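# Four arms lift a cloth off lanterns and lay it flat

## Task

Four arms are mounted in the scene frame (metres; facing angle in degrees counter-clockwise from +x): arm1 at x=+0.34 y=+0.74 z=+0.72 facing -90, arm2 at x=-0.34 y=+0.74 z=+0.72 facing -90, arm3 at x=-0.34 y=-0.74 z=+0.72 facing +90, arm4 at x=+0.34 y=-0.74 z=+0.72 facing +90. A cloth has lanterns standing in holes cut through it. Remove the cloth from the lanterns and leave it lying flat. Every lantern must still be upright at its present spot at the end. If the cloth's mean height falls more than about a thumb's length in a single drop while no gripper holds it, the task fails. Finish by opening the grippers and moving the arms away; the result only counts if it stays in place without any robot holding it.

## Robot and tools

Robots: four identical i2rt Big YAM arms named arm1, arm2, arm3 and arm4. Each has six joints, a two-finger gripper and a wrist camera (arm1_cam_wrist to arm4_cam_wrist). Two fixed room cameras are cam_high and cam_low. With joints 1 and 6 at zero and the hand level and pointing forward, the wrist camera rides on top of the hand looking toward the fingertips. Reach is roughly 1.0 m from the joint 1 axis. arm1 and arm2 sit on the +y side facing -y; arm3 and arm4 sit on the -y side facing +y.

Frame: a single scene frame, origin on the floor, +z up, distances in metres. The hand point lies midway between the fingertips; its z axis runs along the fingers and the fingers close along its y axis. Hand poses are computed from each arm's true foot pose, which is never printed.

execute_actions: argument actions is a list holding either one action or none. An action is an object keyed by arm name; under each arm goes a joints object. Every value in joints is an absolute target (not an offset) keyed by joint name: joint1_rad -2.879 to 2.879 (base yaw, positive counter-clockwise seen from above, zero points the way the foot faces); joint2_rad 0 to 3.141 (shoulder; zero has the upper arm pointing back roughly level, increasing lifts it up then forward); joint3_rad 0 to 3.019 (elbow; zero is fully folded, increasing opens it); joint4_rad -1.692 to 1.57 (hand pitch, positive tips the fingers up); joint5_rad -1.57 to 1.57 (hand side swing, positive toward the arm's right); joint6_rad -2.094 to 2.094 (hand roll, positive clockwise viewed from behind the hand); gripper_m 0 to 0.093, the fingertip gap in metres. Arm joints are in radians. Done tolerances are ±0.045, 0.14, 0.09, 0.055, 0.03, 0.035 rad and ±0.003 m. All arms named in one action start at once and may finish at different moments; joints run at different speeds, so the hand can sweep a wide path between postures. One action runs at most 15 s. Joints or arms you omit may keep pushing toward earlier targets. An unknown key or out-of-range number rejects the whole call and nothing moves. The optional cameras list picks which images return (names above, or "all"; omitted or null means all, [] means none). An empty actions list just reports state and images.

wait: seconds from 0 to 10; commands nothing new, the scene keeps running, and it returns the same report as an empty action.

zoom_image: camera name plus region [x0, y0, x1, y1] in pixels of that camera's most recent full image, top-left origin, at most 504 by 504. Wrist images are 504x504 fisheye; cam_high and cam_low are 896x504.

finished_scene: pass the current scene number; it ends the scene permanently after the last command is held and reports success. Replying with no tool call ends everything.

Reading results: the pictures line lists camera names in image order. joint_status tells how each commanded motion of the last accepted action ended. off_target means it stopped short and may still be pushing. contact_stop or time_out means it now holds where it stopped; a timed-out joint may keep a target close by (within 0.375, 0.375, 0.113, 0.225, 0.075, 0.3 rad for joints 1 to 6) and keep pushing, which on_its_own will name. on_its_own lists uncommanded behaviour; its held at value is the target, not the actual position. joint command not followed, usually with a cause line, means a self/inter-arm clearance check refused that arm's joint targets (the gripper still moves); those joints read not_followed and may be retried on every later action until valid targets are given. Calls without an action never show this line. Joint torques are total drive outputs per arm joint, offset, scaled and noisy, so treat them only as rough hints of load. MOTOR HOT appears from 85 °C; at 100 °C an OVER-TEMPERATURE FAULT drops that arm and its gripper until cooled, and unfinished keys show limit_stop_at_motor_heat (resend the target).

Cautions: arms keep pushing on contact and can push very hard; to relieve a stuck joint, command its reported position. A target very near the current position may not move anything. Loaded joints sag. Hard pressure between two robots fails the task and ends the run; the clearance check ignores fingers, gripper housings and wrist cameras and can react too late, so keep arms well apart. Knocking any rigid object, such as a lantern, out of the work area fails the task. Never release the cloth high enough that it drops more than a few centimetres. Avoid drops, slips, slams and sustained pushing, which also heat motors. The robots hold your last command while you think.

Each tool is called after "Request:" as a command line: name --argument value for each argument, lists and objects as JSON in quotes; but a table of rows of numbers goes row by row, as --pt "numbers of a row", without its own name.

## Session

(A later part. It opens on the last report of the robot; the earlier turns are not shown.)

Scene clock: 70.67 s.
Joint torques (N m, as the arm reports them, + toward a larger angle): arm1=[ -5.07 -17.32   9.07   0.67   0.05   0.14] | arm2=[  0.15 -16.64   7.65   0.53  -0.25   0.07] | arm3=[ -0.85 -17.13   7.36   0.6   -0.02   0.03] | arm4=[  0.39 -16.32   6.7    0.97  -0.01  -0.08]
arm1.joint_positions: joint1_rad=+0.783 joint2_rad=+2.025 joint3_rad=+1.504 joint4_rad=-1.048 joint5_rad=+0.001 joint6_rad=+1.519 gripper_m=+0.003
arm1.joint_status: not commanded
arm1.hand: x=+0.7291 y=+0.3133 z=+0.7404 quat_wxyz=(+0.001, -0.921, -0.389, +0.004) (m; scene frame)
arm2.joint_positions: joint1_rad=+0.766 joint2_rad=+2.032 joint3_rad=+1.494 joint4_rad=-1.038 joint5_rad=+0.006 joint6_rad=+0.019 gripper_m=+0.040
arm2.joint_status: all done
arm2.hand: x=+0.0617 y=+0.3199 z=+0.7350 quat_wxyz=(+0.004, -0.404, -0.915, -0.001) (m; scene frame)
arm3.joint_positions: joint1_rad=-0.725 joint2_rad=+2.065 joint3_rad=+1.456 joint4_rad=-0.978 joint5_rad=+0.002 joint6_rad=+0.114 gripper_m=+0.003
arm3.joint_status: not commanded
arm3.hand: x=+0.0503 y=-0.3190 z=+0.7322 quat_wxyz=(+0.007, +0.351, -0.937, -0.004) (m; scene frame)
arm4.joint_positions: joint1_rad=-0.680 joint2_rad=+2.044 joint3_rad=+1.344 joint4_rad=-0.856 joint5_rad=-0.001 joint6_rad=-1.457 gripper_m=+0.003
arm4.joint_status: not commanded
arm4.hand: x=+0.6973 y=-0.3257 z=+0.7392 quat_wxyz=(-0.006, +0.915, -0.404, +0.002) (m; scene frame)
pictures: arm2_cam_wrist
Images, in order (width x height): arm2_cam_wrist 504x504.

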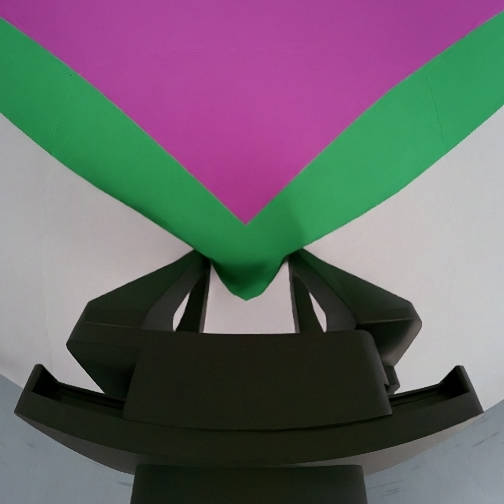

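The cloth is now gathering between arm2's fingers, so I'm closing that gripper fully.

Request:
execute_actions --actions '[{"arm2":{"joints":{"gripper_m":0.0}}}]'

Scene clock: 71.47 s.
Joint torques (N m, as the arm reports them, + toward a larger angle): arm1=[ -5.1  -17.34   9.03   0.68   0.06   0.14] | arm2=[  0.1  -16.69   7.65   0.54  -0.18   0.07] | arm3=[ -0.84 -17.15   7.36   0.58  -0.02   0.04] | arm4=[  0.31 -16.1    6.7    1.    -0.01  -0.07]
arm1.joint_positions: joint1_rad=+0.783 joint2_rad=+2.025 joint3_rad=+1.504 joint4_rad=-1.048 joint5_rad=+0.001 joint6_rad=+1.519 gripper_m=+0.003
arm1.joint_status: not commanded
arm1.hand: x=+0.7291 y=+0.3133 z=+0.7404 quat_wxyz=(+0.001, -0.921, -0.389, +0.004) (m; scene frame)
arm2.joint_positions: joint1_rad=+0.766 joint2_rad=+2.032 joint3_rad=+1.494 joint4_rad=-1.038 joint5_rad=+0.004 joint6_rad=+0.019 gripper_m=+0.003
arm2.joint_status: gripper_m off_target (ended at +0.003, target +0.000)
arm2.hand: x=+0.0619 y=+0.3201 z=+0.7350 quat_wxyz=(+0.004, -0.404, -0.915, -0.002) (m; scene frame)
arm3.joint_positions: joint1_rad=-0.725 joint2_rad=+2.065 joint3_rad=+1.456 joint4_rad=-0.978 joint5_rad=+0.002 joint6_rad=+0.114 gripper_m=+0.003
arm3.joint_status: not commanded
arm3.hand: x=+0.0503 y=-0.3190 z=+0.7322 quat_wxyz=(+0.007, +0.351, -0.937, -0.004) (m; scene frame)
arm4.joint_positions: joint1_rad=-0.680 joint2_rad=+2.044 joint3_rad=+1.344 joint4_rad=-0.856 joint5_rad=-0.001 joint6_rad=-1.457 gripper_m=+0.003
arm4.joint_status: not commanded
arm4.hand: x=+0.6973 y=-0.3257 z=+0.7392 quat_wxyz=(-0.006, +0.915, -0.404, +0.002) (m; scene frame)
pictures: arm1_cam_wrist, arm2_cam_wrist, arm3_cam_wrist, arm4_cam_wrist, cam_high, cam_low
Images, in order (width x height): arm1_cam_wrist 504x504, arm2_cam_wrist 504x504, arm3_cam_wrist 504x504, arm4_cam_wrist 504x504, cam_high 896x504, cam_low 896x504.

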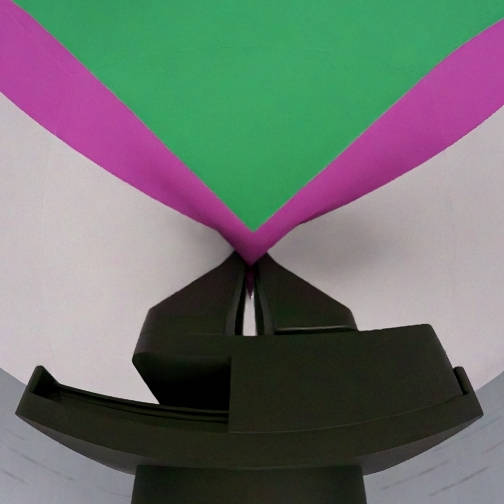

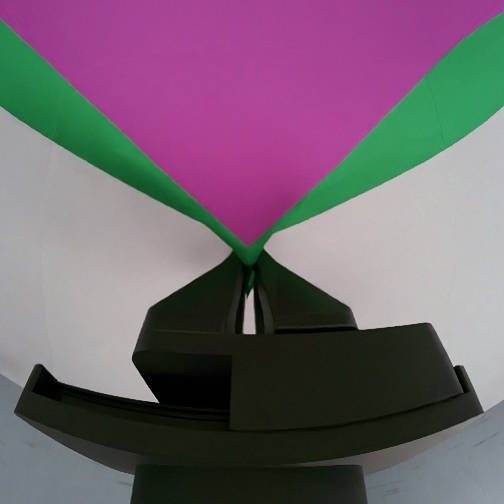

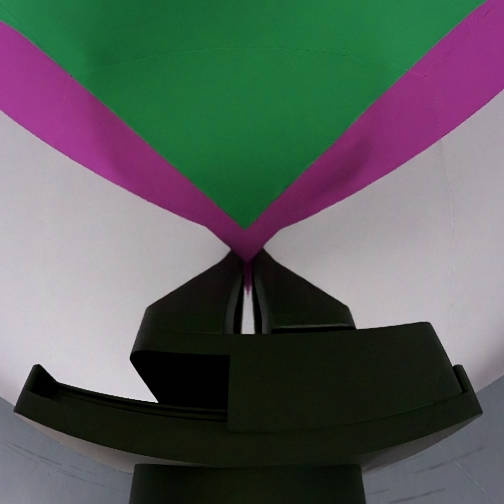

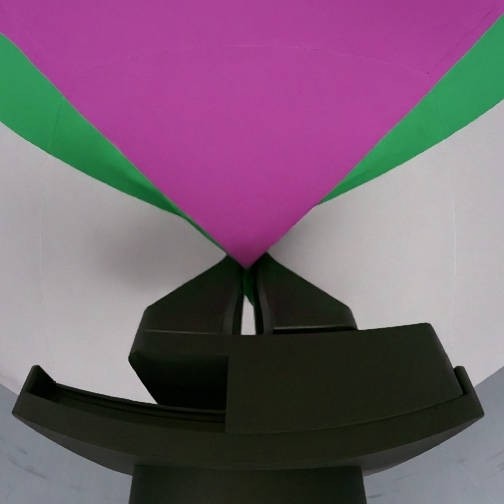

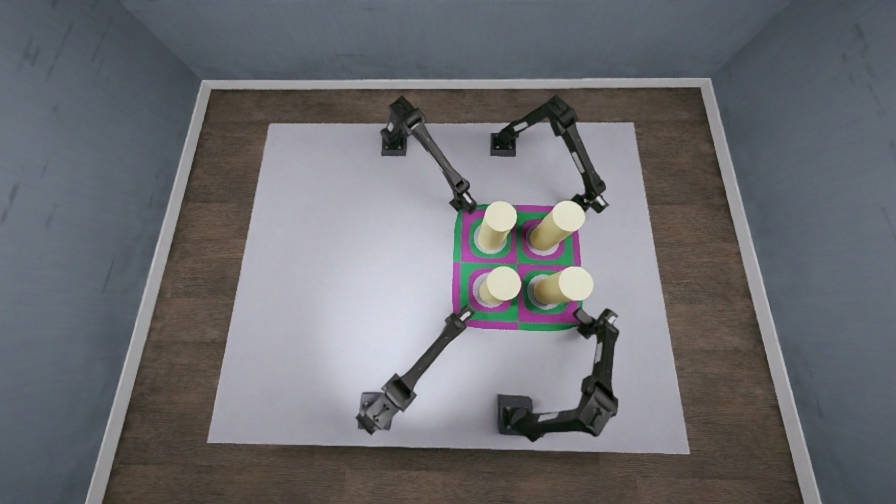

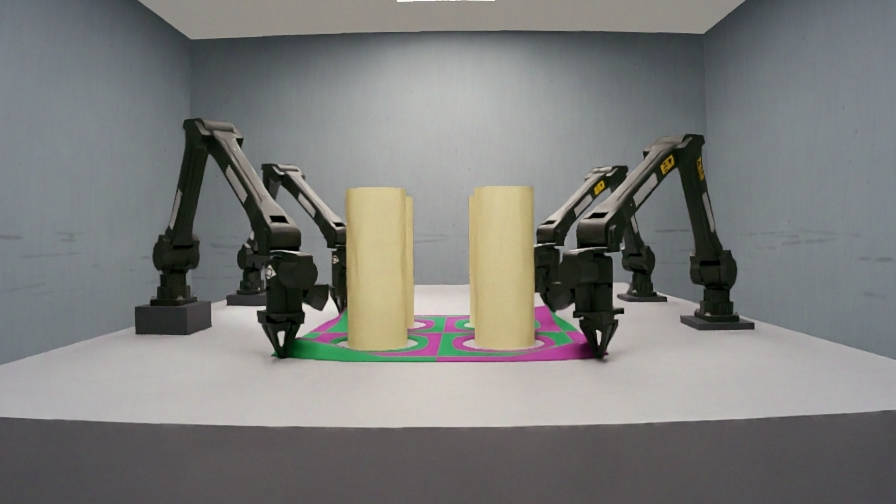

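I'll start by checking the current state and images.

Request:
execute_actions --actions '[]'

Scene clock: 73.80 s.
Joint torques (N m, as the arm reports them, + toward a larger angle): arm1=[ -5.31 -17.24   9.05   0.73   0.07   0.13] | arm2=[  0.12 -16.66   7.65   0.55  -0.17   0.07] | arm3=[ -0.88 -17.15   7.36   0.6   -0.02   0.04] | arm4=[  0.42 -16.17   6.71   0.99  -0.01  -0.07]
arm1.joint_positions: joint1_rad=+0.783 joint2_rad=+2.025 joint3_rad=+1.504 joint4_rad=-1.048 joint5_rad=+0.001 joint6_rad=+1.519 gripper_m=+0.003
arm1.joint_status: not commanded
arm1.hand: x=+0.7291 y=+0.3133 z=+0.7404 quat_wxyz=(+0.001, -0.921, -0.389, +0.004) (m; scene frame)
arm2.joint_positions: joint1_rad=+0.766 joint2_rad=+2.032 joint3_rad=+1.494 joint4_rad=-1.038 joint5_rad=+0.004 joint6_rad=+0.019 gripper_m=+0.003
arm2.joint_status: gripper_m off_target (ended at +0.003, target +0.000)
arm2.hand: x=+0.0619 y=+0.3201 z=+0.7350 quat_wxyz=(+0.004, -0.404, -0.915, -0.002) (m; scene frame)
arm3.joint_positions: joint1_rad=-0.725 joint2_rad=+2.065 joint3_rad=+1.456 joint4_rad=-0.978 joint5_rad=+0.002 joint6_rad=+0.114 gripper_m=+0.003
arm3.joint_status: not commanded
arm3.hand: x=+0.0503 y=-0.3190 z=+0.7322 quat_wxyz=(+0.007, +0.351, -0.937, -0.004) (m; scene frame)
arm4.joint_positions: joint1_rad=-0.680 joint2_rad=+2.044 joint3_rad=+1.344 joint4_rad=-0.856 joint5_rad=-0.001 joint6_rad=-1.457 gripper_m=+0.003
arm4.joint_status: not commanded
arm4.hand: x=+0.6973 y=-0.3257 z=+0.7392 quat_wxyz=(-0.006, +0.915, -0.404, +0.002) (m; scene frame)
pictures: arm1_cam_wrist, arm2_cam_wrist, arm3_cam_wrist, arm4_cam_wrist, cam_high, cam_low
Images, in order (width x height): arm1_cam_wrist 504x504, arm2_cam_wrist 504x504, arm3_cam_wrist 504x504, arm4_cam_wrist 504x504, cam_high 896x504, cam_low 896x504.

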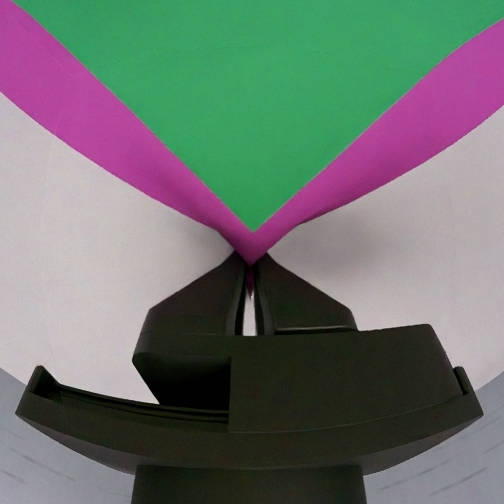

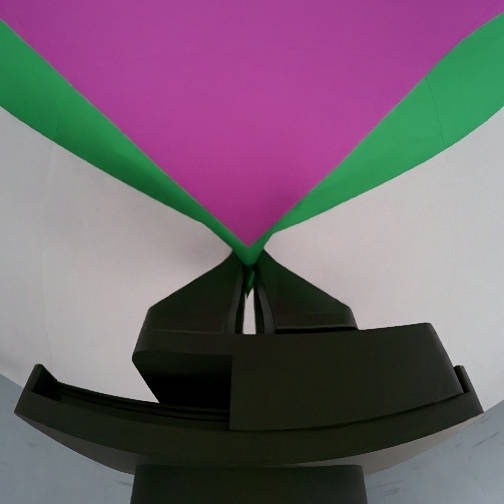

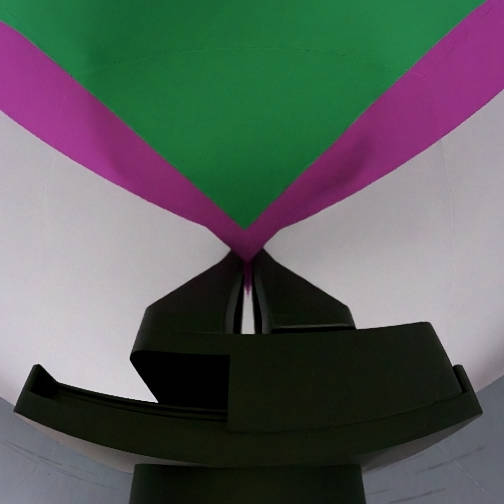

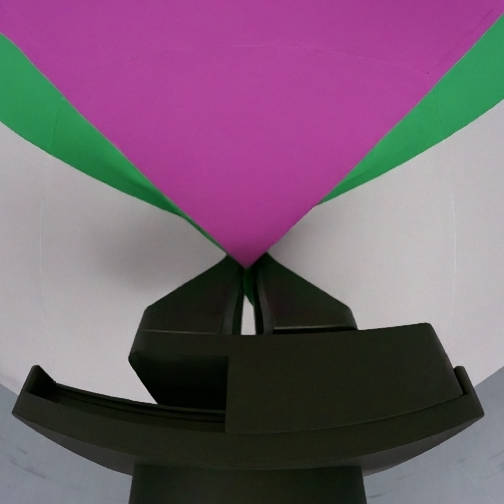

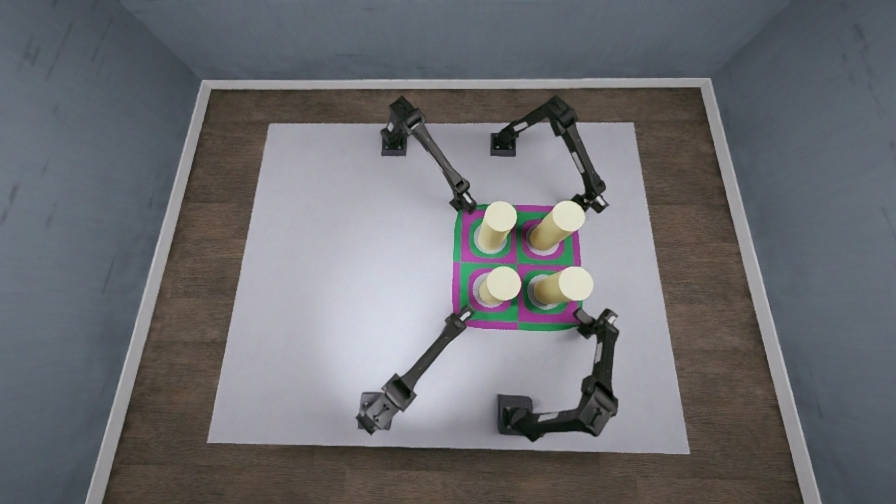

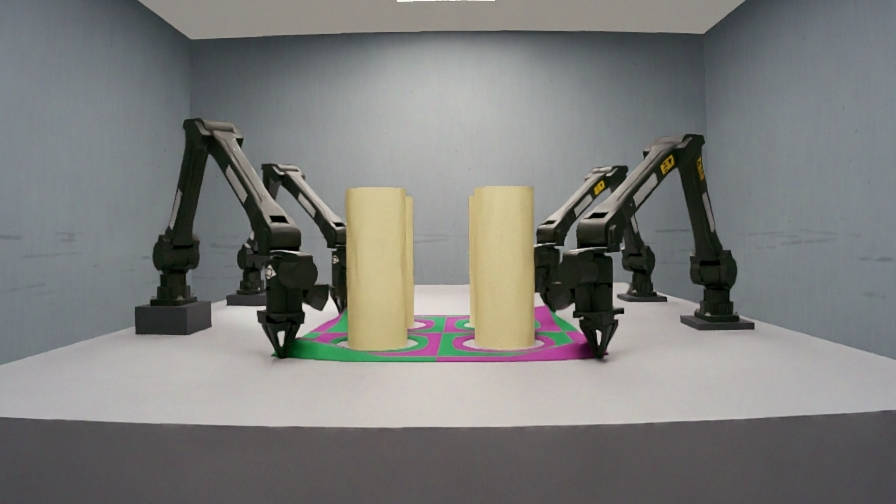

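Starting the lift with a first 10 cm step, keeping each hand's x,y fixed.

Request:
execute_actions --actions '[{"arm1":{"joints":{"joint2_rad":1.843,"joint3_rad":1.55,"joint4_rad":-1.13}},"arm2":{"joints":{"joint2_rad":1.840,"joint3_rad":1.54,"joint4_rad":-1.13}},"arm3":{"joints":{"joint2_rad":1.860,"joint3_rad":1.475,"joint4_rad":-1.08}},"arm4":{"joints":{"joint2_rad":1.845,"joint3_rad":1.37,"joint4_rad":-0.98}}}]' --cameras '["cam_high","cam_low"]'

Scene clock: 92.70 s.
Joint torques (N m, as the arm reports them, + toward a larger angle): arm1=[ -5.3  -16.46  10.52   0.25  -0.07   0.13] | arm2=[  0.13 -17.5    9.47  -0.07  -0.09   0.07] | arm3=[ -1.   -17.46   9.01  -0.46   0.05   0.03] | arm4=[  0.28 -14.68   9.     0.52   0.04  -0.07]
arm1.joint_positions: joint1_rad=+0.783 joint2_rad=+1.838 joint3_rad=+1.516 joint4_rad=-1.123 joint5_rad=+0.004 joint6_rad=+1.519 gripper_m=+0.003
arm1.joint_status: all done
arm1.hand: x=+0.7296 y=+0.3128 z=+0.8487 quat_wxyz=(-0.058, -0.920, -0.388, -0.016) (m; scene frame)
arm2.joint_positions: joint1_rad=+0.766 joint2_rad=+1.825 joint3_rad=+1.516 joint4_rad=-1.118 joint5_rad=+0.002 joint6_rad=+0.019 gripper_m=+0.003
arm2.joint_status: all done
arm2.hand: x=+0.0649 y=+0.3169 z=+0.8578 quat_wxyz=(-0.066, -0.403, -0.913, +0.026) (m; scene frame)
arm3.joint_positions: joint1_rad=-0.725 joint2_rad=+1.855 joint3_rad=+1.457 joint4_rad=-1.060 joint5_rad=+0.000 joint6_rad=+0.114 gripper_m=+0.003
arm3.joint_status: all done
arm3.hand: x=+0.0525 y=-0.3187 z=+0.8477 quat_wxyz=(-0.050, +0.349, -0.935, -0.034) (m; scene frame)
arm4.joint_positions: joint1_rad=-0.680 joint2_rad=+1.833 joint3_rad=+1.344 joint4_rad=-0.971 joint5_rad=-0.002 joint6_rad=-1.457 gripper_m=+0.003
arm4.joint_status: all done
arm4.hand: x=+0.6968 y=-0.3260 z=+0.8493 quat_wxyz=(-0.052, +0.913, -0.403, +0.015) (m; scene frame)
pictures: cam_high, cam_low
Images, in order (width x height): cam_high 896x504, cam_low 896x504.

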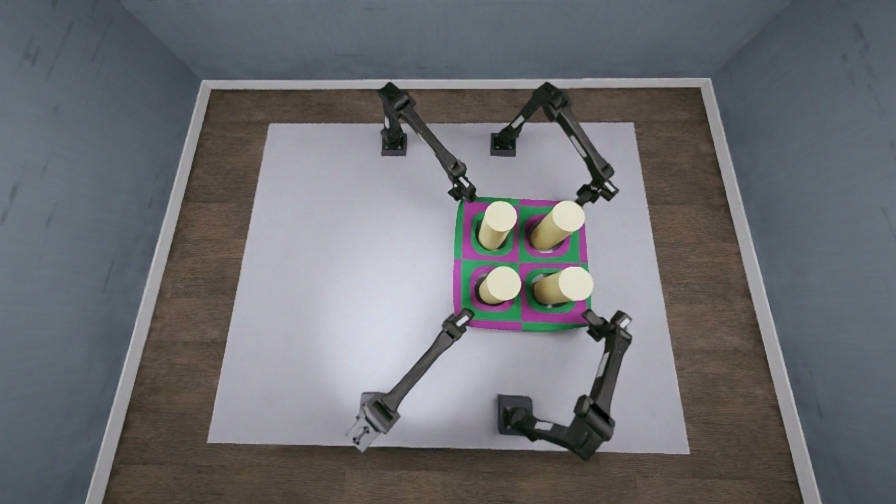

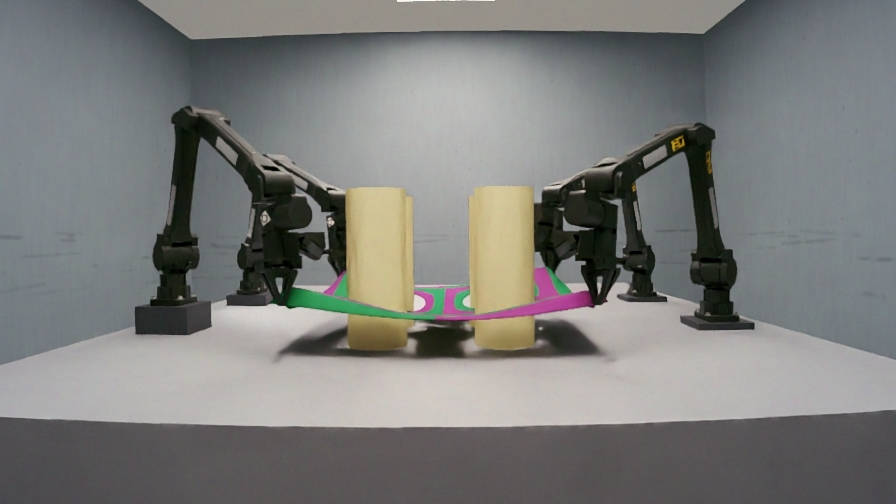

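Request:
execute_actions --actions '[{"arm1":{"joints":{"joint2_rad":1.703,"joint3_rad":1.613,"joint4_rad":-1.197}},"arm2":{"joints":{"joint2_rad":1.708,"joint3_rad":1.599,"joint4_rad":-1.202}},"arm3":{"joints":{"joint2_rad":1.705,"joint3_rad":1.538,"joint4_rad":-1.168}},"arm4":{"joints":{"joint2_rad":1.691,"joint3_rad":1.437,"joint4_rad":-1.089}}}]' --cameras '["cam_high","cam_low"]'

Scene clock: 96.57 s.
Joint torques (N m, as the arm reports them, + toward a larger angle): arm1=[ -5.16 -15.14  11.63   0.49  -0.08   0.11] | arm2=[  0.2  -17.29  10.81   0.08  -0.09   0.07] | arm3=[ -0.85 -14.87   9.94  -0.24   0.05   0.04] | arm4=[  0.83 -13.79  11.13   0.64   0.02  -0.07]
arm1.joint_positions: joint1_rad=+0.783 joint2_rad=+1.699 joint3_rad=+1.573 joint4_rad=-1.190 joint5_rad=+0.005 joint6_rad=+1.519 gripper_m=+0.003
arm1.joint_status: all done
arm1.hand: x=+0.7290 y=+0.3142 z=+0.9466 quat_wxyz=(-0.117, -0.914, -0.386, -0.037) (m; scene frame)
arm2.joint_positions: joint1_rad=+0.766 joint2_rad=+1.709 joint3_rad=+1.563 joint4_rad=-1.189 joint5_rad=+0.002 joint6_rad=+0.019 gripper_m=+0.003
arm2.joint_status: all done
arm2.hand: x=+0.0614 y=+0.3201 z=+0.9388 quat_wxyz=(-0.108, -0.401, -0.909, +0.044) (m; scene frame)
arm3.joint_positions: joint1_rad=-0.725 joint2_rad=+1.699 joint3_rad=+1.516 joint4_rad=-1.147 joint5_rad=+0.000 joint6_rad=+0.114 gripper_m=+0.003
arm3.joint_status: all done
arm3.hand: x=+0.0525 y=-0.3211 z=+0.9538 quat_wxyz=(-0.106, +0.347, -0.930, -0.063) (m; scene frame)
arm4.joint_positions: joint1_rad=-0.680 joint2_rad=+1.687 joint3_rad=+1.395 joint4_rad=-1.080 joint5_rad=-0.002 joint6_rad=-1.457 gripper_m=+0.003
arm4.joint_status: all done
arm4.hand: x=+0.6953 y=-0.3277 z=+0.9425 quat_wxyz=(-0.094, +0.910, -0.402, +0.028) (m; scene frame)
pictures: cam_high, cam_low
Images, in order (width x height): cam_high 896x504, cam_low 896x504.

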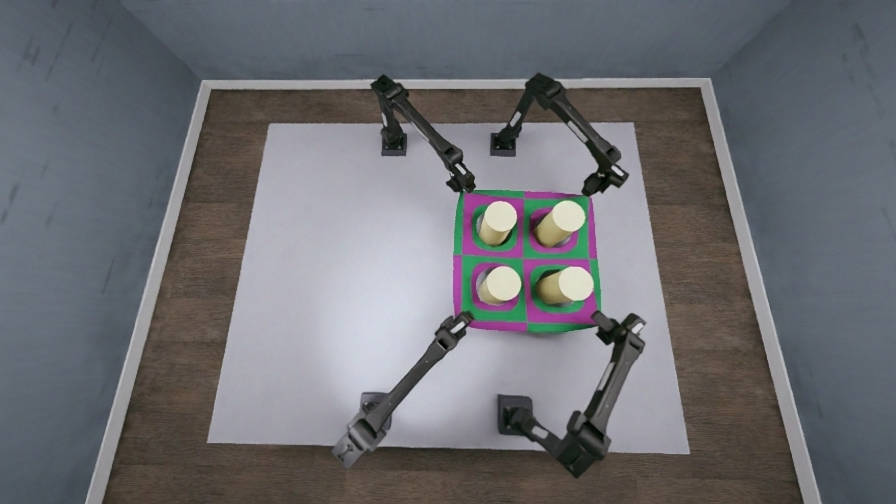

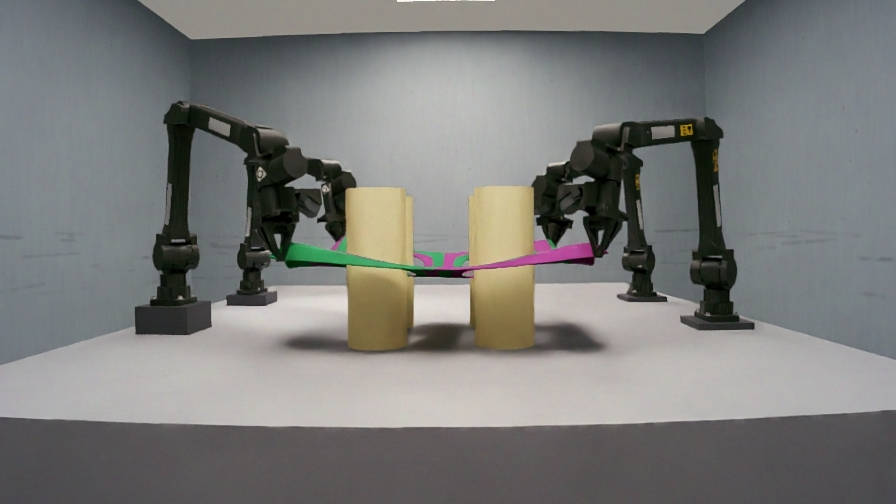

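Request:
execute_actions --actions '[{"arm1":{"joints":{"joint2_rad":1.611,"joint3_rad":1.736,"joint4_rad":-1.267}},"arm2":{"joints":{"joint2_rad":1.603,"joint3_rad":1.723,"joint4_rad":-1.273}},"arm3":{"joints":{"joint2_rad":1.608,"joint3_rad":1.650,"joint4_rad":-1.261}},"arm4":{"joints":{"joint2_rad":1.578,"joint3_rad":1.559,"joint4_rad":-1.199}}}]' --cameras '["cam_high","cam_low"]'

Scene clock: 99.47 s.
Joint torques (N m, as the arm reports them, + toward a larger angle): arm1=[ -5.38 -13.87  12.26   0.78  -0.07   0.1 ] | arm2=[ -0.14 -15.23  11.01   0.3   -0.09   0.07] | arm3=[ -0.88 -14.23  10.66  -0.05   0.05   0.03] | arm4=[  0.47 -12.57  12.     0.9    0.05  -0.05]
arm1.joint_positions: joint1_rad=+0.783 joint2_rad=+1.608 joint3_rad=+1.691 joint4_rad=-1.261 joint5_rad=+0.005 joint6_rad=+1.519 gripper_m=+0.003
arm1.joint_status: all done
arm1.hand: x=+0.7298 y=+0.3141 z=+1.0463 quat_wxyz=(-0.182, -0.904, -0.382, -0.060) (m; scene frame)
arm2.joint_positions: joint1_rad=+0.766 joint2_rad=+1.598 joint3_rad=+1.689 joint4_rad=-1.258 joint5_rad=+0.002 joint6_rad=+0.019 gripper_m=+0.003
arm2.joint_status: all done
arm2.hand: x=+0.0612 y=+0.3197 z=+1.0530 quat_wxyz=(-0.184, -0.396, -0.896, +0.076) (m; scene frame)
arm3.joint_positions: joint1_rad=-0.725 joint2_rad=+1.603 joint3_rad=+1.620 joint4_rad=-1.239 joint5_rad=+0.000 joint6_rad=+0.114 gripper_m=+0.003
arm3.joint_status: all done
arm3.hand: x=+0.0504 y=-0.3255 z=+1.0474 quat_wxyz=(-0.154, +0.344, -0.922, -0.087) (m; scene frame)
arm4.joint_positions: joint1_rad=-0.680 joint2_rad=+1.571 joint3_rad=+1.512 joint4_rad=-1.192 joint5_rad=-0.002 joint6_rad=-1.457 gripper_m=+0.003
arm4.joint_status: all done
arm4.hand: x=+0.6961 y=-0.3268 z=+1.0479 quat_wxyz=(-0.152, +0.903, -0.399, +0.046) (m; scene frame)
pictures: cam_high, cam_low
Images, in order (width x height): cam_high 896x504, cam_low 896x504.

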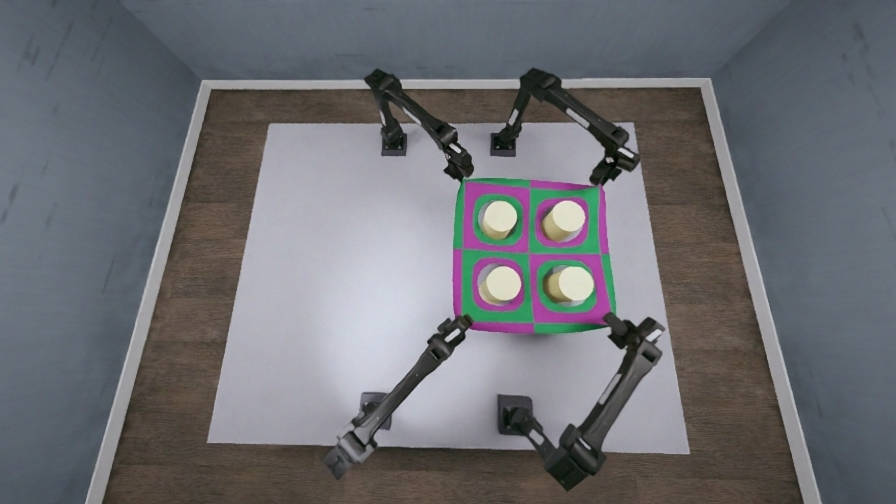

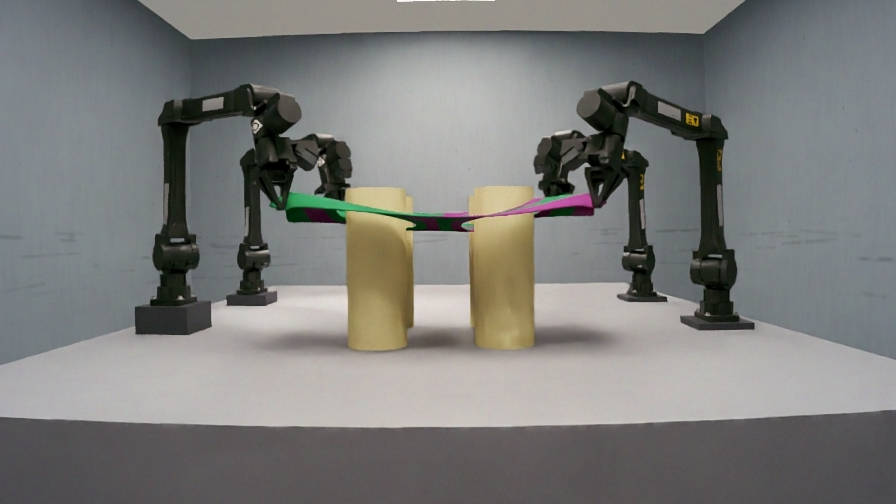

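Request:
zoom_image --camera "cam_high" --region '[430, 160, 680, 350]'

Region (430, 160, 680, 350) of cam_high's 896x504 image, scaled by 2.016, with more detail than that image has; it fills the top 383 rows of this view, and the rest is white.

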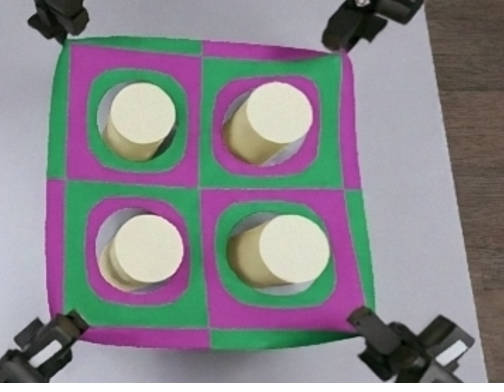

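Request:
execute_actions --actions '[{"arm1":{"joints":{"joint2_rad":1.566,"joint3_rad":1.915,"joint4_rad":-1.336}},"arm2":{"joints":{"joint2_rad":1.559,"joint3_rad":1.895,"joint4_rad":-1.345}},"arm3":{"joints":{"joint2_rad":1.561,"joint3_rad":1.833,"joint4_rad":-1.342}},"arm4":{"joints":{"joint2_rad":1.519,"joint3_rad":1.734,"joint4_rad":-1.307}}}]' --cameras '["cam_high","cam_low"]'

Scene clock: 103.57 s.
Joint torques (N m, as the arm reports them, + toward a larger angle): arm1=[ -5.18 -13.62  12.53   1.01  -0.08   0.09] | arm2=[  0.26 -16.38  11.61   0.51  -0.04   0.07] | arm3=[ -0.98 -12.86  11.08   0.19   0.05   0.03] | arm4=[ -0.04 -12.31  12.79   1.09   0.04  -0.05]
arm1.joint_positions: joint1_rad=+0.783 joint2_rad=+1.567 joint3_rad=+1.866 joint4_rad=-1.332 joint5_rad=+0.005 joint6_rad=+1.519 gripper_m=+0.003
arm1.joint_status: all done
arm1.hand: x=+0.7314 y=+0.3132 z=+1.1459 quat_wxyz=(-0.248, -0.889, -0.375, -0.084) (m; scene frame)
arm2.joint_positions: joint1_rad=+0.766 joint2_rad=+1.571 joint3_rad=+1.852 joint4_rad=-1.330 joint5_rad=+0.001 joint6_rad=+0.019 gripper_m=+0.003
arm2.joint_status: all done
arm2.hand: x=+0.0630 y=+0.3176 z=+1.1392 quat_wxyz=(-0.237, -0.391, -0.884, +0.098) (m; scene frame)
arm3.joint_positions: joint1_rad=-0.725 joint2_rad=+1.558 joint3_rad=+1.796 joint4_rad=-1.321 joint5_rad=+0.000 joint6_rad=+0.114 gripper_m=+0.003
arm3.joint_status: all done
arm3.hand: x=+0.0535 y=-0.3244 z=+1.1481 quat_wxyz=(-0.215, +0.338, -0.909, -0.118) (m; scene frame)
arm4.joint_positions: joint1_rad=-0.680 joint2_rad=+1.522 joint3_rad=+1.681 joint4_rad=-1.300 joint5_rad=-0.002 joint6_rad=-1.457 gripper_m=+0.003
arm4.joint_status: all done
arm4.hand: x=+0.6975 y=-0.3251 z=+1.1439 quat_wxyz=(-0.203, +0.894, -0.395, +0.062) (m; scene frame)
pictures: cam_high, cam_low
Images, in order (width x height): cam_high 896x504, cam_low 896x504.

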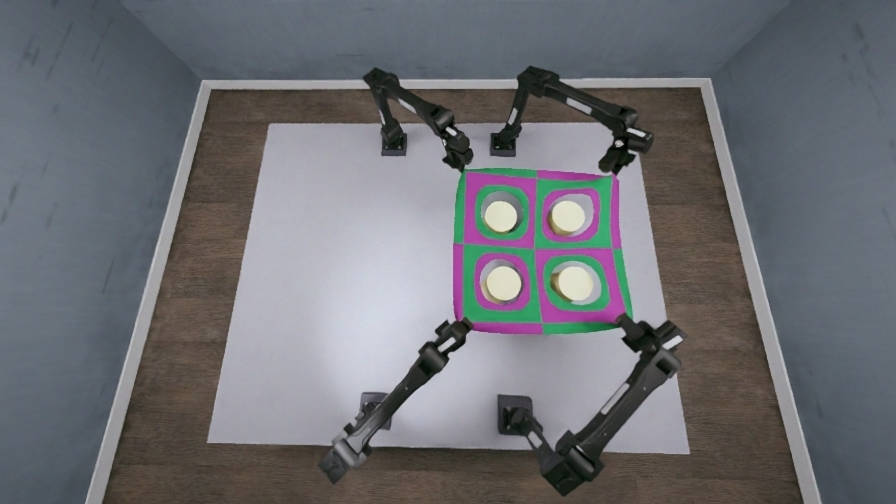

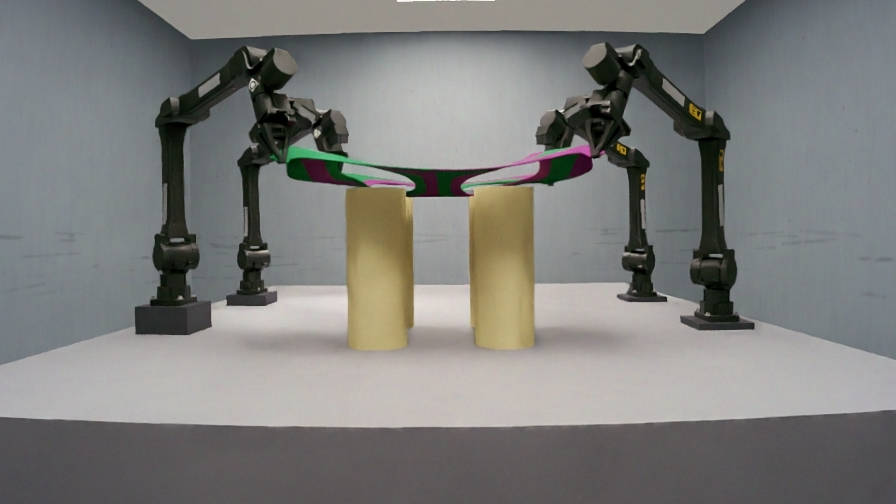

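Request:
zoom_image --camera "cam_low" --region '[250, 100, 650, 260]'

Region (250, 100, 650, 260) of cam_low's 896x504 image, scaled by 1.260, with more detail than that image has; it fills the top 202 rows of this view, and the rest is white.

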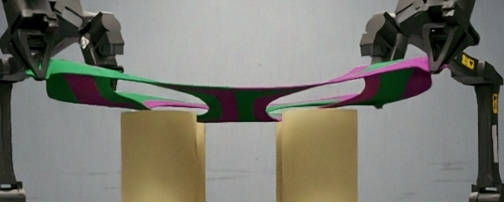

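Request:
execute_actions --actions '[{"arm1":{"joints":{"joint3_rad":2.124,"joint4_rad":-1.405}},"arm2":{"joints":{"joint3_rad":2.110,"joint4_rad":-1.415}},"arm3":{"joints":{"joint3_rad":2.039,"joint4_rad":-1.421}},"arm4":{"joints":{"joint2_rad":1.508,"joint3_rad":1.938,"joint4_rad":-1.407}}}]' --cameras '["cam_high","cam_low"]'

Scene clock: 109.30 s.
Joint torques (N m, as the arm reports them, + toward a larger angle): arm1=[ -5.12 -12.83  11.6    1.27  -0.12   0.08] | arm2=[  0.18 -15.06  10.51   0.77  -0.04   0.07] | arm3=[ -0.92 -13.87  10.88   0.36   0.05   0.03] | arm4=[  0.16 -12.72  11.91   1.19   0.05  -0.04]
arm1.joint_positions: joint1_rad=+0.783 joint2_rad=+1.565 joint3_rad=+2.081 joint4_rad=-1.401 joint5_rad=+0.005 joint6_rad=+1.519 gripper_m=+0.003
arm1.joint_status: all done
arm1.hand: x=+0.7297 y=+0.3159 z=+1.2431 quat_wxyz=(-0.314, -0.869, -0.367, -0.108) (m; scene frame)
arm2.joint_positions: joint1_rad=+0.766 joint2_rad=+1.566 joint3_rad=+2.074 joint4_rad=-1.400 joint5_rad=+0.001 joint6_rad=+0.019 gripper_m=+0.003
arm2.joint_status: all done
arm2.hand: x=+0.0606 y=+0.3196 z=+1.2412 quat_wxyz=(-0.307, -0.381, -0.863, +0.127) (m; scene frame)
arm3.joint_positions: joint1_rad=-0.725 joint2_rad=+1.561 joint3_rad=+2.001 joint4_rad=-1.399 joint5_rad=+0.000 joint6_rad=+0.114 gripper_m=+0.003
arm3.joint_status: all done
arm3.hand: x=+0.0552 y=-0.3245 z=+1.2361 quat_wxyz=(-0.268, +0.332, -0.893, -0.145) (m; scene frame)
arm4.joint_positions: joint1_rad=-0.680 joint2_rad=+1.512 joint3_rad=+1.890 joint4_rad=-1.401 joint5_rad=-0.002 joint6_rad=-1.457 gripper_m=+0.003
arm4.joint_status: all done
arm4.hand: x=+0.6973 y=-0.3253 z=+1.2385 quat_wxyz=(-0.258, +0.881, -0.389, +0.080) (m; scene frame)
pictures: cam_high, cam_low
Images, in order (width x height): cam_high 896x504, cam_low 896x504.

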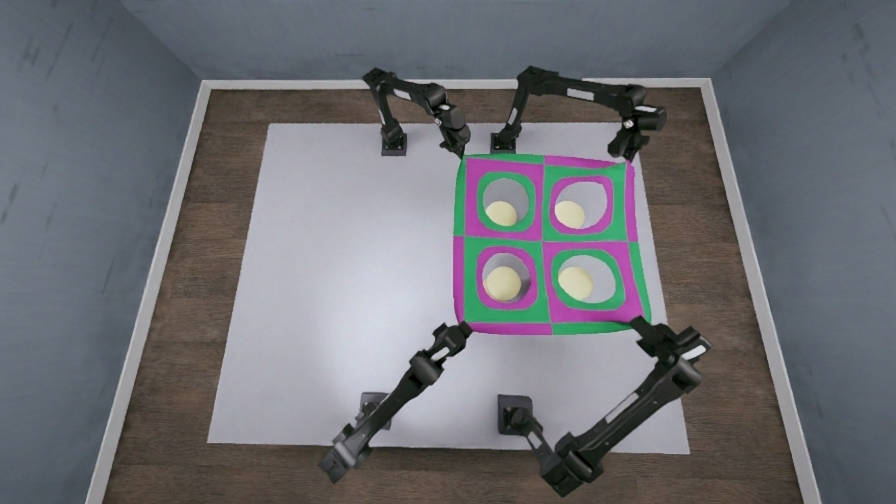

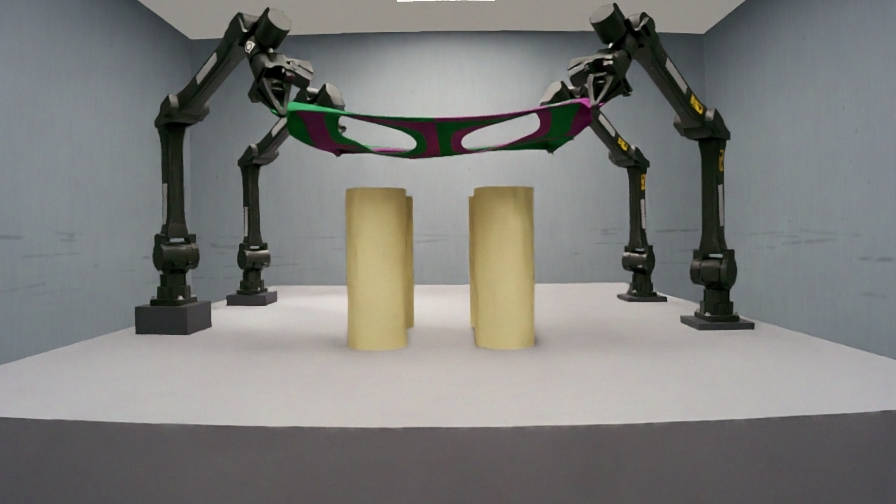

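The cloth is clear of the lantern tops. Now translating it toward the free side of the table (−x), first waypoint.

Request:
execute_actions --actions '[{"arm1":{"joints":{"joint1_rad":0.633,"joint2_rad":1.404,"joint3_rad":1.927,"joint6_rad":1.363}},"arm2":{"joints":{"joint1_rad":0.619,"joint2_rad":1.403,"joint3_rad":1.922,"joint6_rad":-0.134}},"arm3":{"joints":{"joint1_rad":-0.571,"joint2_rad":1.402,"joint3_rad":1.855,"joint6_rad":0.274}},"arm4":{"joints":{"joint1_rad":-0.520,"joint2_rad":1.354,"joint3_rad":1.747,"joint6_rad":-1.291}}}]' --cameras '["cam_high","cam_low"]'

Scene clock: 127.77 s.
Joint torques (N m, as the arm reports them, + toward a larger angle): arm1=[ -3.88 -10.38   9.01   1.31  -0.15  -0.23] | arm2=[  0.66 -12.75   8.56   1.03   0.01  -0.14] | arm3=[ -1.26 -11.24   8.36   0.58   0.03   0.06] | arm4=[ 0.26 -9.78  7.6   1.36  0.15  0.18]
arm1.joint_positions: joint1_rad=+0.613 joint2_rad=+1.404 joint3_rad=+1.918 joint4_rad=-1.403 joint5_rad=+0.006 joint6_rad=+1.378 gripper_m=+0.003
arm1.joint_status: all done
arm1.hand: x=+0.6186 y=+0.3080 z=+1.2489 quat_wxyz=(-0.327, -0.874, -0.354, -0.057) (m; scene frame)
arm2.joint_positions: joint1_rad=+0.613 joint2_rad=+1.412 joint3_rad=+1.916 joint4_rad=-1.407 joint5_rad=-0.001 joint6_rad=-0.121 gripper_m=+0.003
arm2.joint_status: all done
arm2.hand: x=-0.0419 y=+0.3136 z=+1.2435 quat_wxyz=(-0.280, -0.387, -0.862, +0.167) (m; scene frame)
arm3.joint_positions: joint1_rad=-0.565 joint2_rad=+1.399 joint3_rad=+1.852 joint4_rad=-1.406 joint5_rad=+0.001 joint6_rad=+0.263 gripper_m=+0.003
arm3.joint_status: all done
arm3.hand: x=-0.0513 y=-0.3212 z=+1.2474 quat_wxyz=(-0.246, +0.336, -0.890, -0.186) (m; scene frame)
arm4.joint_positions: joint1_rad=-0.502 joint2_rad=+1.354 joint3_rad=+1.752 joint4_rad=-1.404 joint5_rad=-0.004 joint6_rad=-1.302 gripper_m=+0.003
arm4.joint_status: all done
arm4.hand: x=+0.5872 y=-0.3191 z=+1.2502 quat_wxyz=(-0.276, +0.883, -0.378, +0.036) (m; scene frame)
pictures: cam_high, cam_low
Images, in order (width x height): cam_high 896x504, cam_low 896x504.

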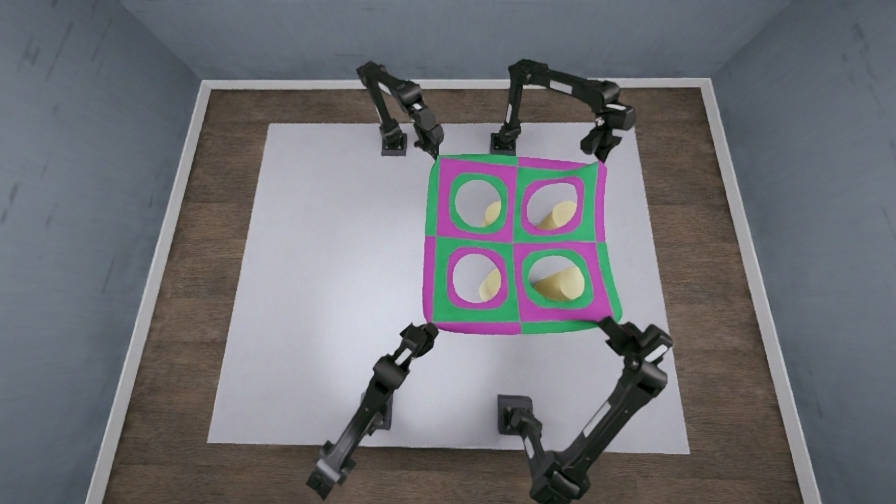

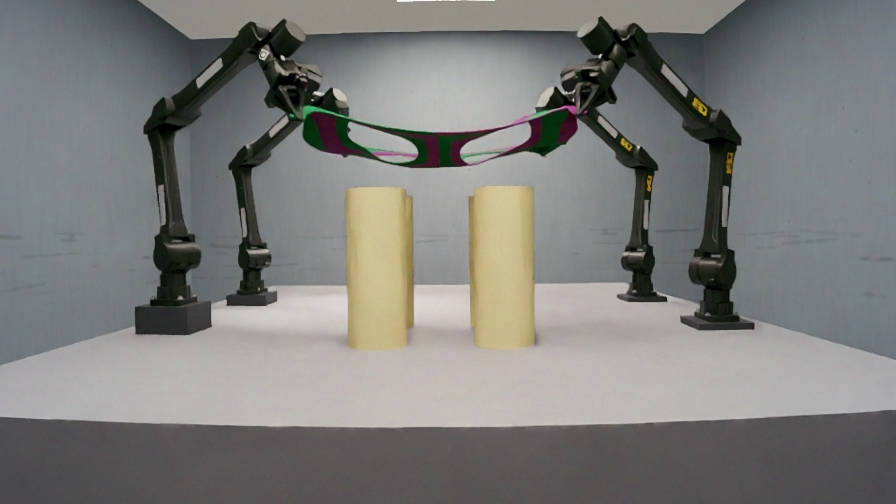

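Request:
execute_actions --actions '[{"arm1":{"joints":{"joint1_rad":0.438,"joint2_rad":1.250,"joint3_rad":1.785,"joint6_rad":1.141}},"arm2":{"joints":{"joint1_rad":0.414,"joint2_rad":1.237,"joint3_rad":1.772,"joint6_rad":-0.352}},"arm3":{"joints":{"joint1_rad":-0.363,"joint2_rad":1.252,"joint3_rad":1.719,"joint6_rad":0.494}},"arm4":{"joints":{"joint1_rad":-0.308,"joint2_rad":1.210,"joint3_rad":1.614,"joint6_rad":-1.058}}}]' --cameras '["cam_high","cam_low"]'

Scene clock: 132.57 s.
Joint torques (N m, as the arm reports them, + toward a larger angle): arm1=[-4.   -7.69  9.5   1.36 -0.2  -0.22] | arm2=[ 0.6  -9.13  8.73  1.06  0.01 -0.15] | arm3=[-1.2  -9.14  8.84  0.62  0.03  0.03] | arm4=[ 0.05 -7.63  7.85  1.38  0.15  0.17]
arm1.joint_positions: joint1_rad=+0.418 joint2_rad=+1.250 joint3_rad=+1.770 joint4_rad=-1.403 joint5_rad=+0.007 joint6_rad=+1.156 gripper_m=+0.003
arm1.joint_status: all done
arm1.hand: x=+0.5077 y=+0.3170 z=+1.2490 quat_wxyz=(-0.335, -0.868, -0.366, +0.013) (m; scene frame)
arm2.joint_positions: joint1_rad=+0.408 joint2_rad=+1.240 joint3_rad=+1.760 joint4_rad=-1.407 joint5_rad=-0.001 joint6_rad=-0.338 gripper_m=+0.003
arm2.joint_status: all done
arm2.hand: x=-0.1600 y=+0.3234 z=+1.2470 quat_wxyz=(-0.244, -0.381, -0.862, +0.227) (m; scene frame)
arm3.joint_positions: joint1_rad=-0.357 joint2_rad=+1.255 joint3_rad=+1.710 joint4_rad=-1.406 joint5_rad=+0.002 joint6_rad=+0.482 gripper_m=+0.003
arm3.joint_status: all done
arm3.hand: x=-0.1657 y=-0.3239 z=+1.2458 quat_wxyz=(-0.204, +0.331, -0.891, -0.235) (m; scene frame)
arm4.joint_positions: joint1_rad=-0.292 joint2_rad=+1.213 joint3_rad=+1.616 joint4_rad=-1.404 joint5_rad=-0.004 joint6_rad=-1.069 gripper_m=+0.003
arm4.joint_status: all done
arm4.hand: x=+0.4765 y=-0.3264 z=+1.2464 quat_wxyz=(-0.279, +0.878, -0.387, -0.026) (m; scene frame)
pictures: cam_high, cam_low
Images, in order (width x height): cam_high 896x504, cam_low 896x504.

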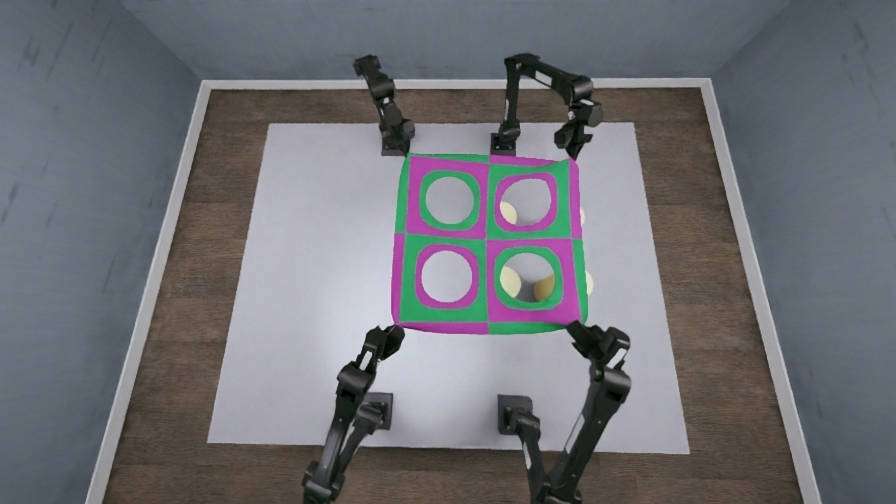

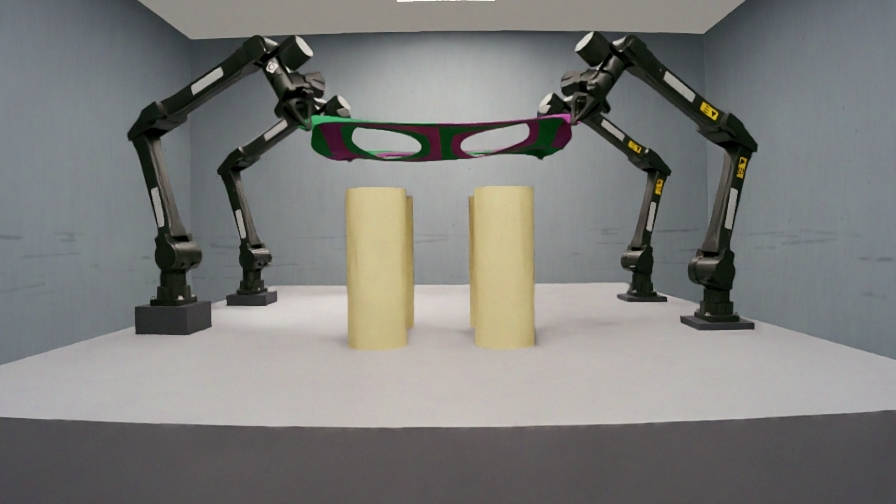

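Request:
execute_actions --actions '[{"arm1":{"joints":{"joint1_rad":0.105,"joint2_rad":1.165,"joint3_rad":1.717,"joint6_rad":0.806}},"arm2":{"joints":{"joint1_rad":0.078,"joint2_rad":1.148,"joint3_rad":1.698,"joint6_rad":-0.689}},"arm3":{"joints":{"joint1_rad":-0.028,"joint2_rad":1.166,"joint3_rad":1.654,"joint6_rad":0.830}},"arm4":{"joints":{"joint1_rad":0.042,"joint2_rad":1.143,"joint3_rad":1.565,"joint6_rad":-0.708}}}]' --cameras '["cam_high","cam_low"]'

Scene clock: 135.17 s.
Joint torques (N m, as the arm reports them, + toward a larger angle): arm1=[-4.91 -8.    9.51  1.39 -0.22 -0.23] | arm2=[-0.01 -8.89  8.89  1.05  0.03 -0.09] | arm3=[-0.66 -8.28  8.77  0.62  0.02  0.05] | arm4=[ 1.   -8.68  7.82  1.42  0.17  0.13]
arm1.joint_positions: joint1_rad=+0.099 joint2_rad=+1.182 joint3_rad=+1.702 joint4_rad=-1.403 joint5_rad=+0.007 joint6_rad=+0.822 gripper_m=+0.003
arm1.joint_status: all done
arm1.hand: x=+0.3649 y=+0.3111 z=+1.2454 quat_wxyz=(-0.314, -0.865, -0.372, +0.120) (m; scene frame)
arm2.joint_positions: joint1_rad=+0.081 joint2_rad=+1.166 joint3_rad=+1.686 joint4_rad=-1.407 joint5_rad=-0.002 joint6_rad=-0.676 gripper_m=+0.003
arm2.joint_status: all done
arm2.hand: x=-0.3043 y=+0.3169 z=+1.2413 quat_wxyz=(-0.157, -0.376, -0.865, +0.294) (m; scene frame)
arm3.joint_positions: joint1_rad=-0.031 joint2_rad=+1.173 joint3_rad=+1.644 joint4_rad=-1.406 joint5_rad=+0.002 joint6_rad=+0.818 gripper_m=+0.003
arm3.joint_status: all done
arm3.hand: x=-0.3112 y=-0.3234 z=+1.2488 quat_wxyz=(-0.122, +0.326, -0.890, -0.295) (m; scene frame)
arm4.joint_positions: joint1_rad=+0.045 joint2_rad=+1.164 joint3_rad=+1.567 joint4_rad=-1.404 joint5_rad=-0.004 joint6_rad=-0.719 gripper_m=+0.003
arm4.joint_status: all done
arm4.hand: x=+0.3320 y=-0.3213 z=+1.2426 quat_wxyz=(-0.254, +0.876, -0.393, -0.119) (m; scene frame)
pictures: cam_high, cam_low
Images, in order (width x height): cam_high 896x504, cam_low 896x504.

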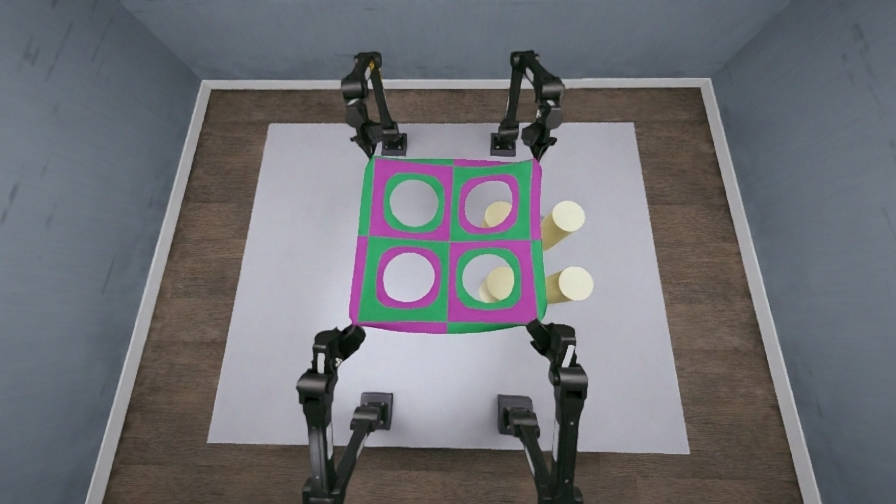

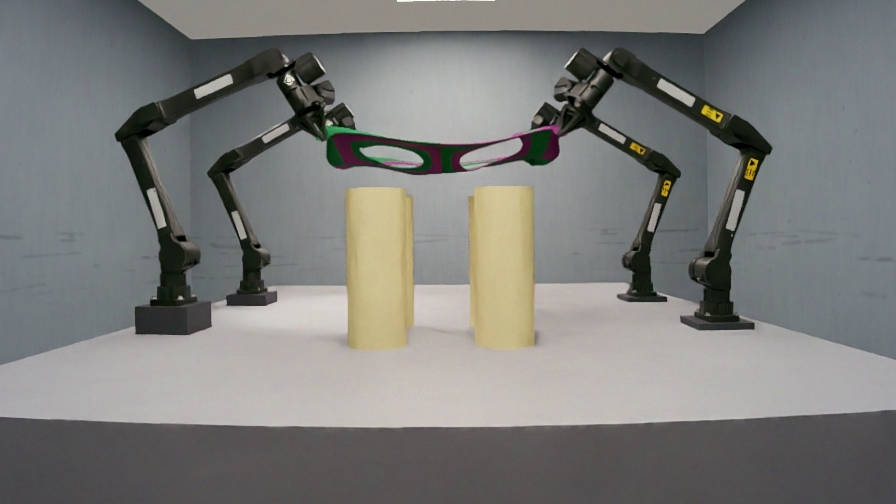

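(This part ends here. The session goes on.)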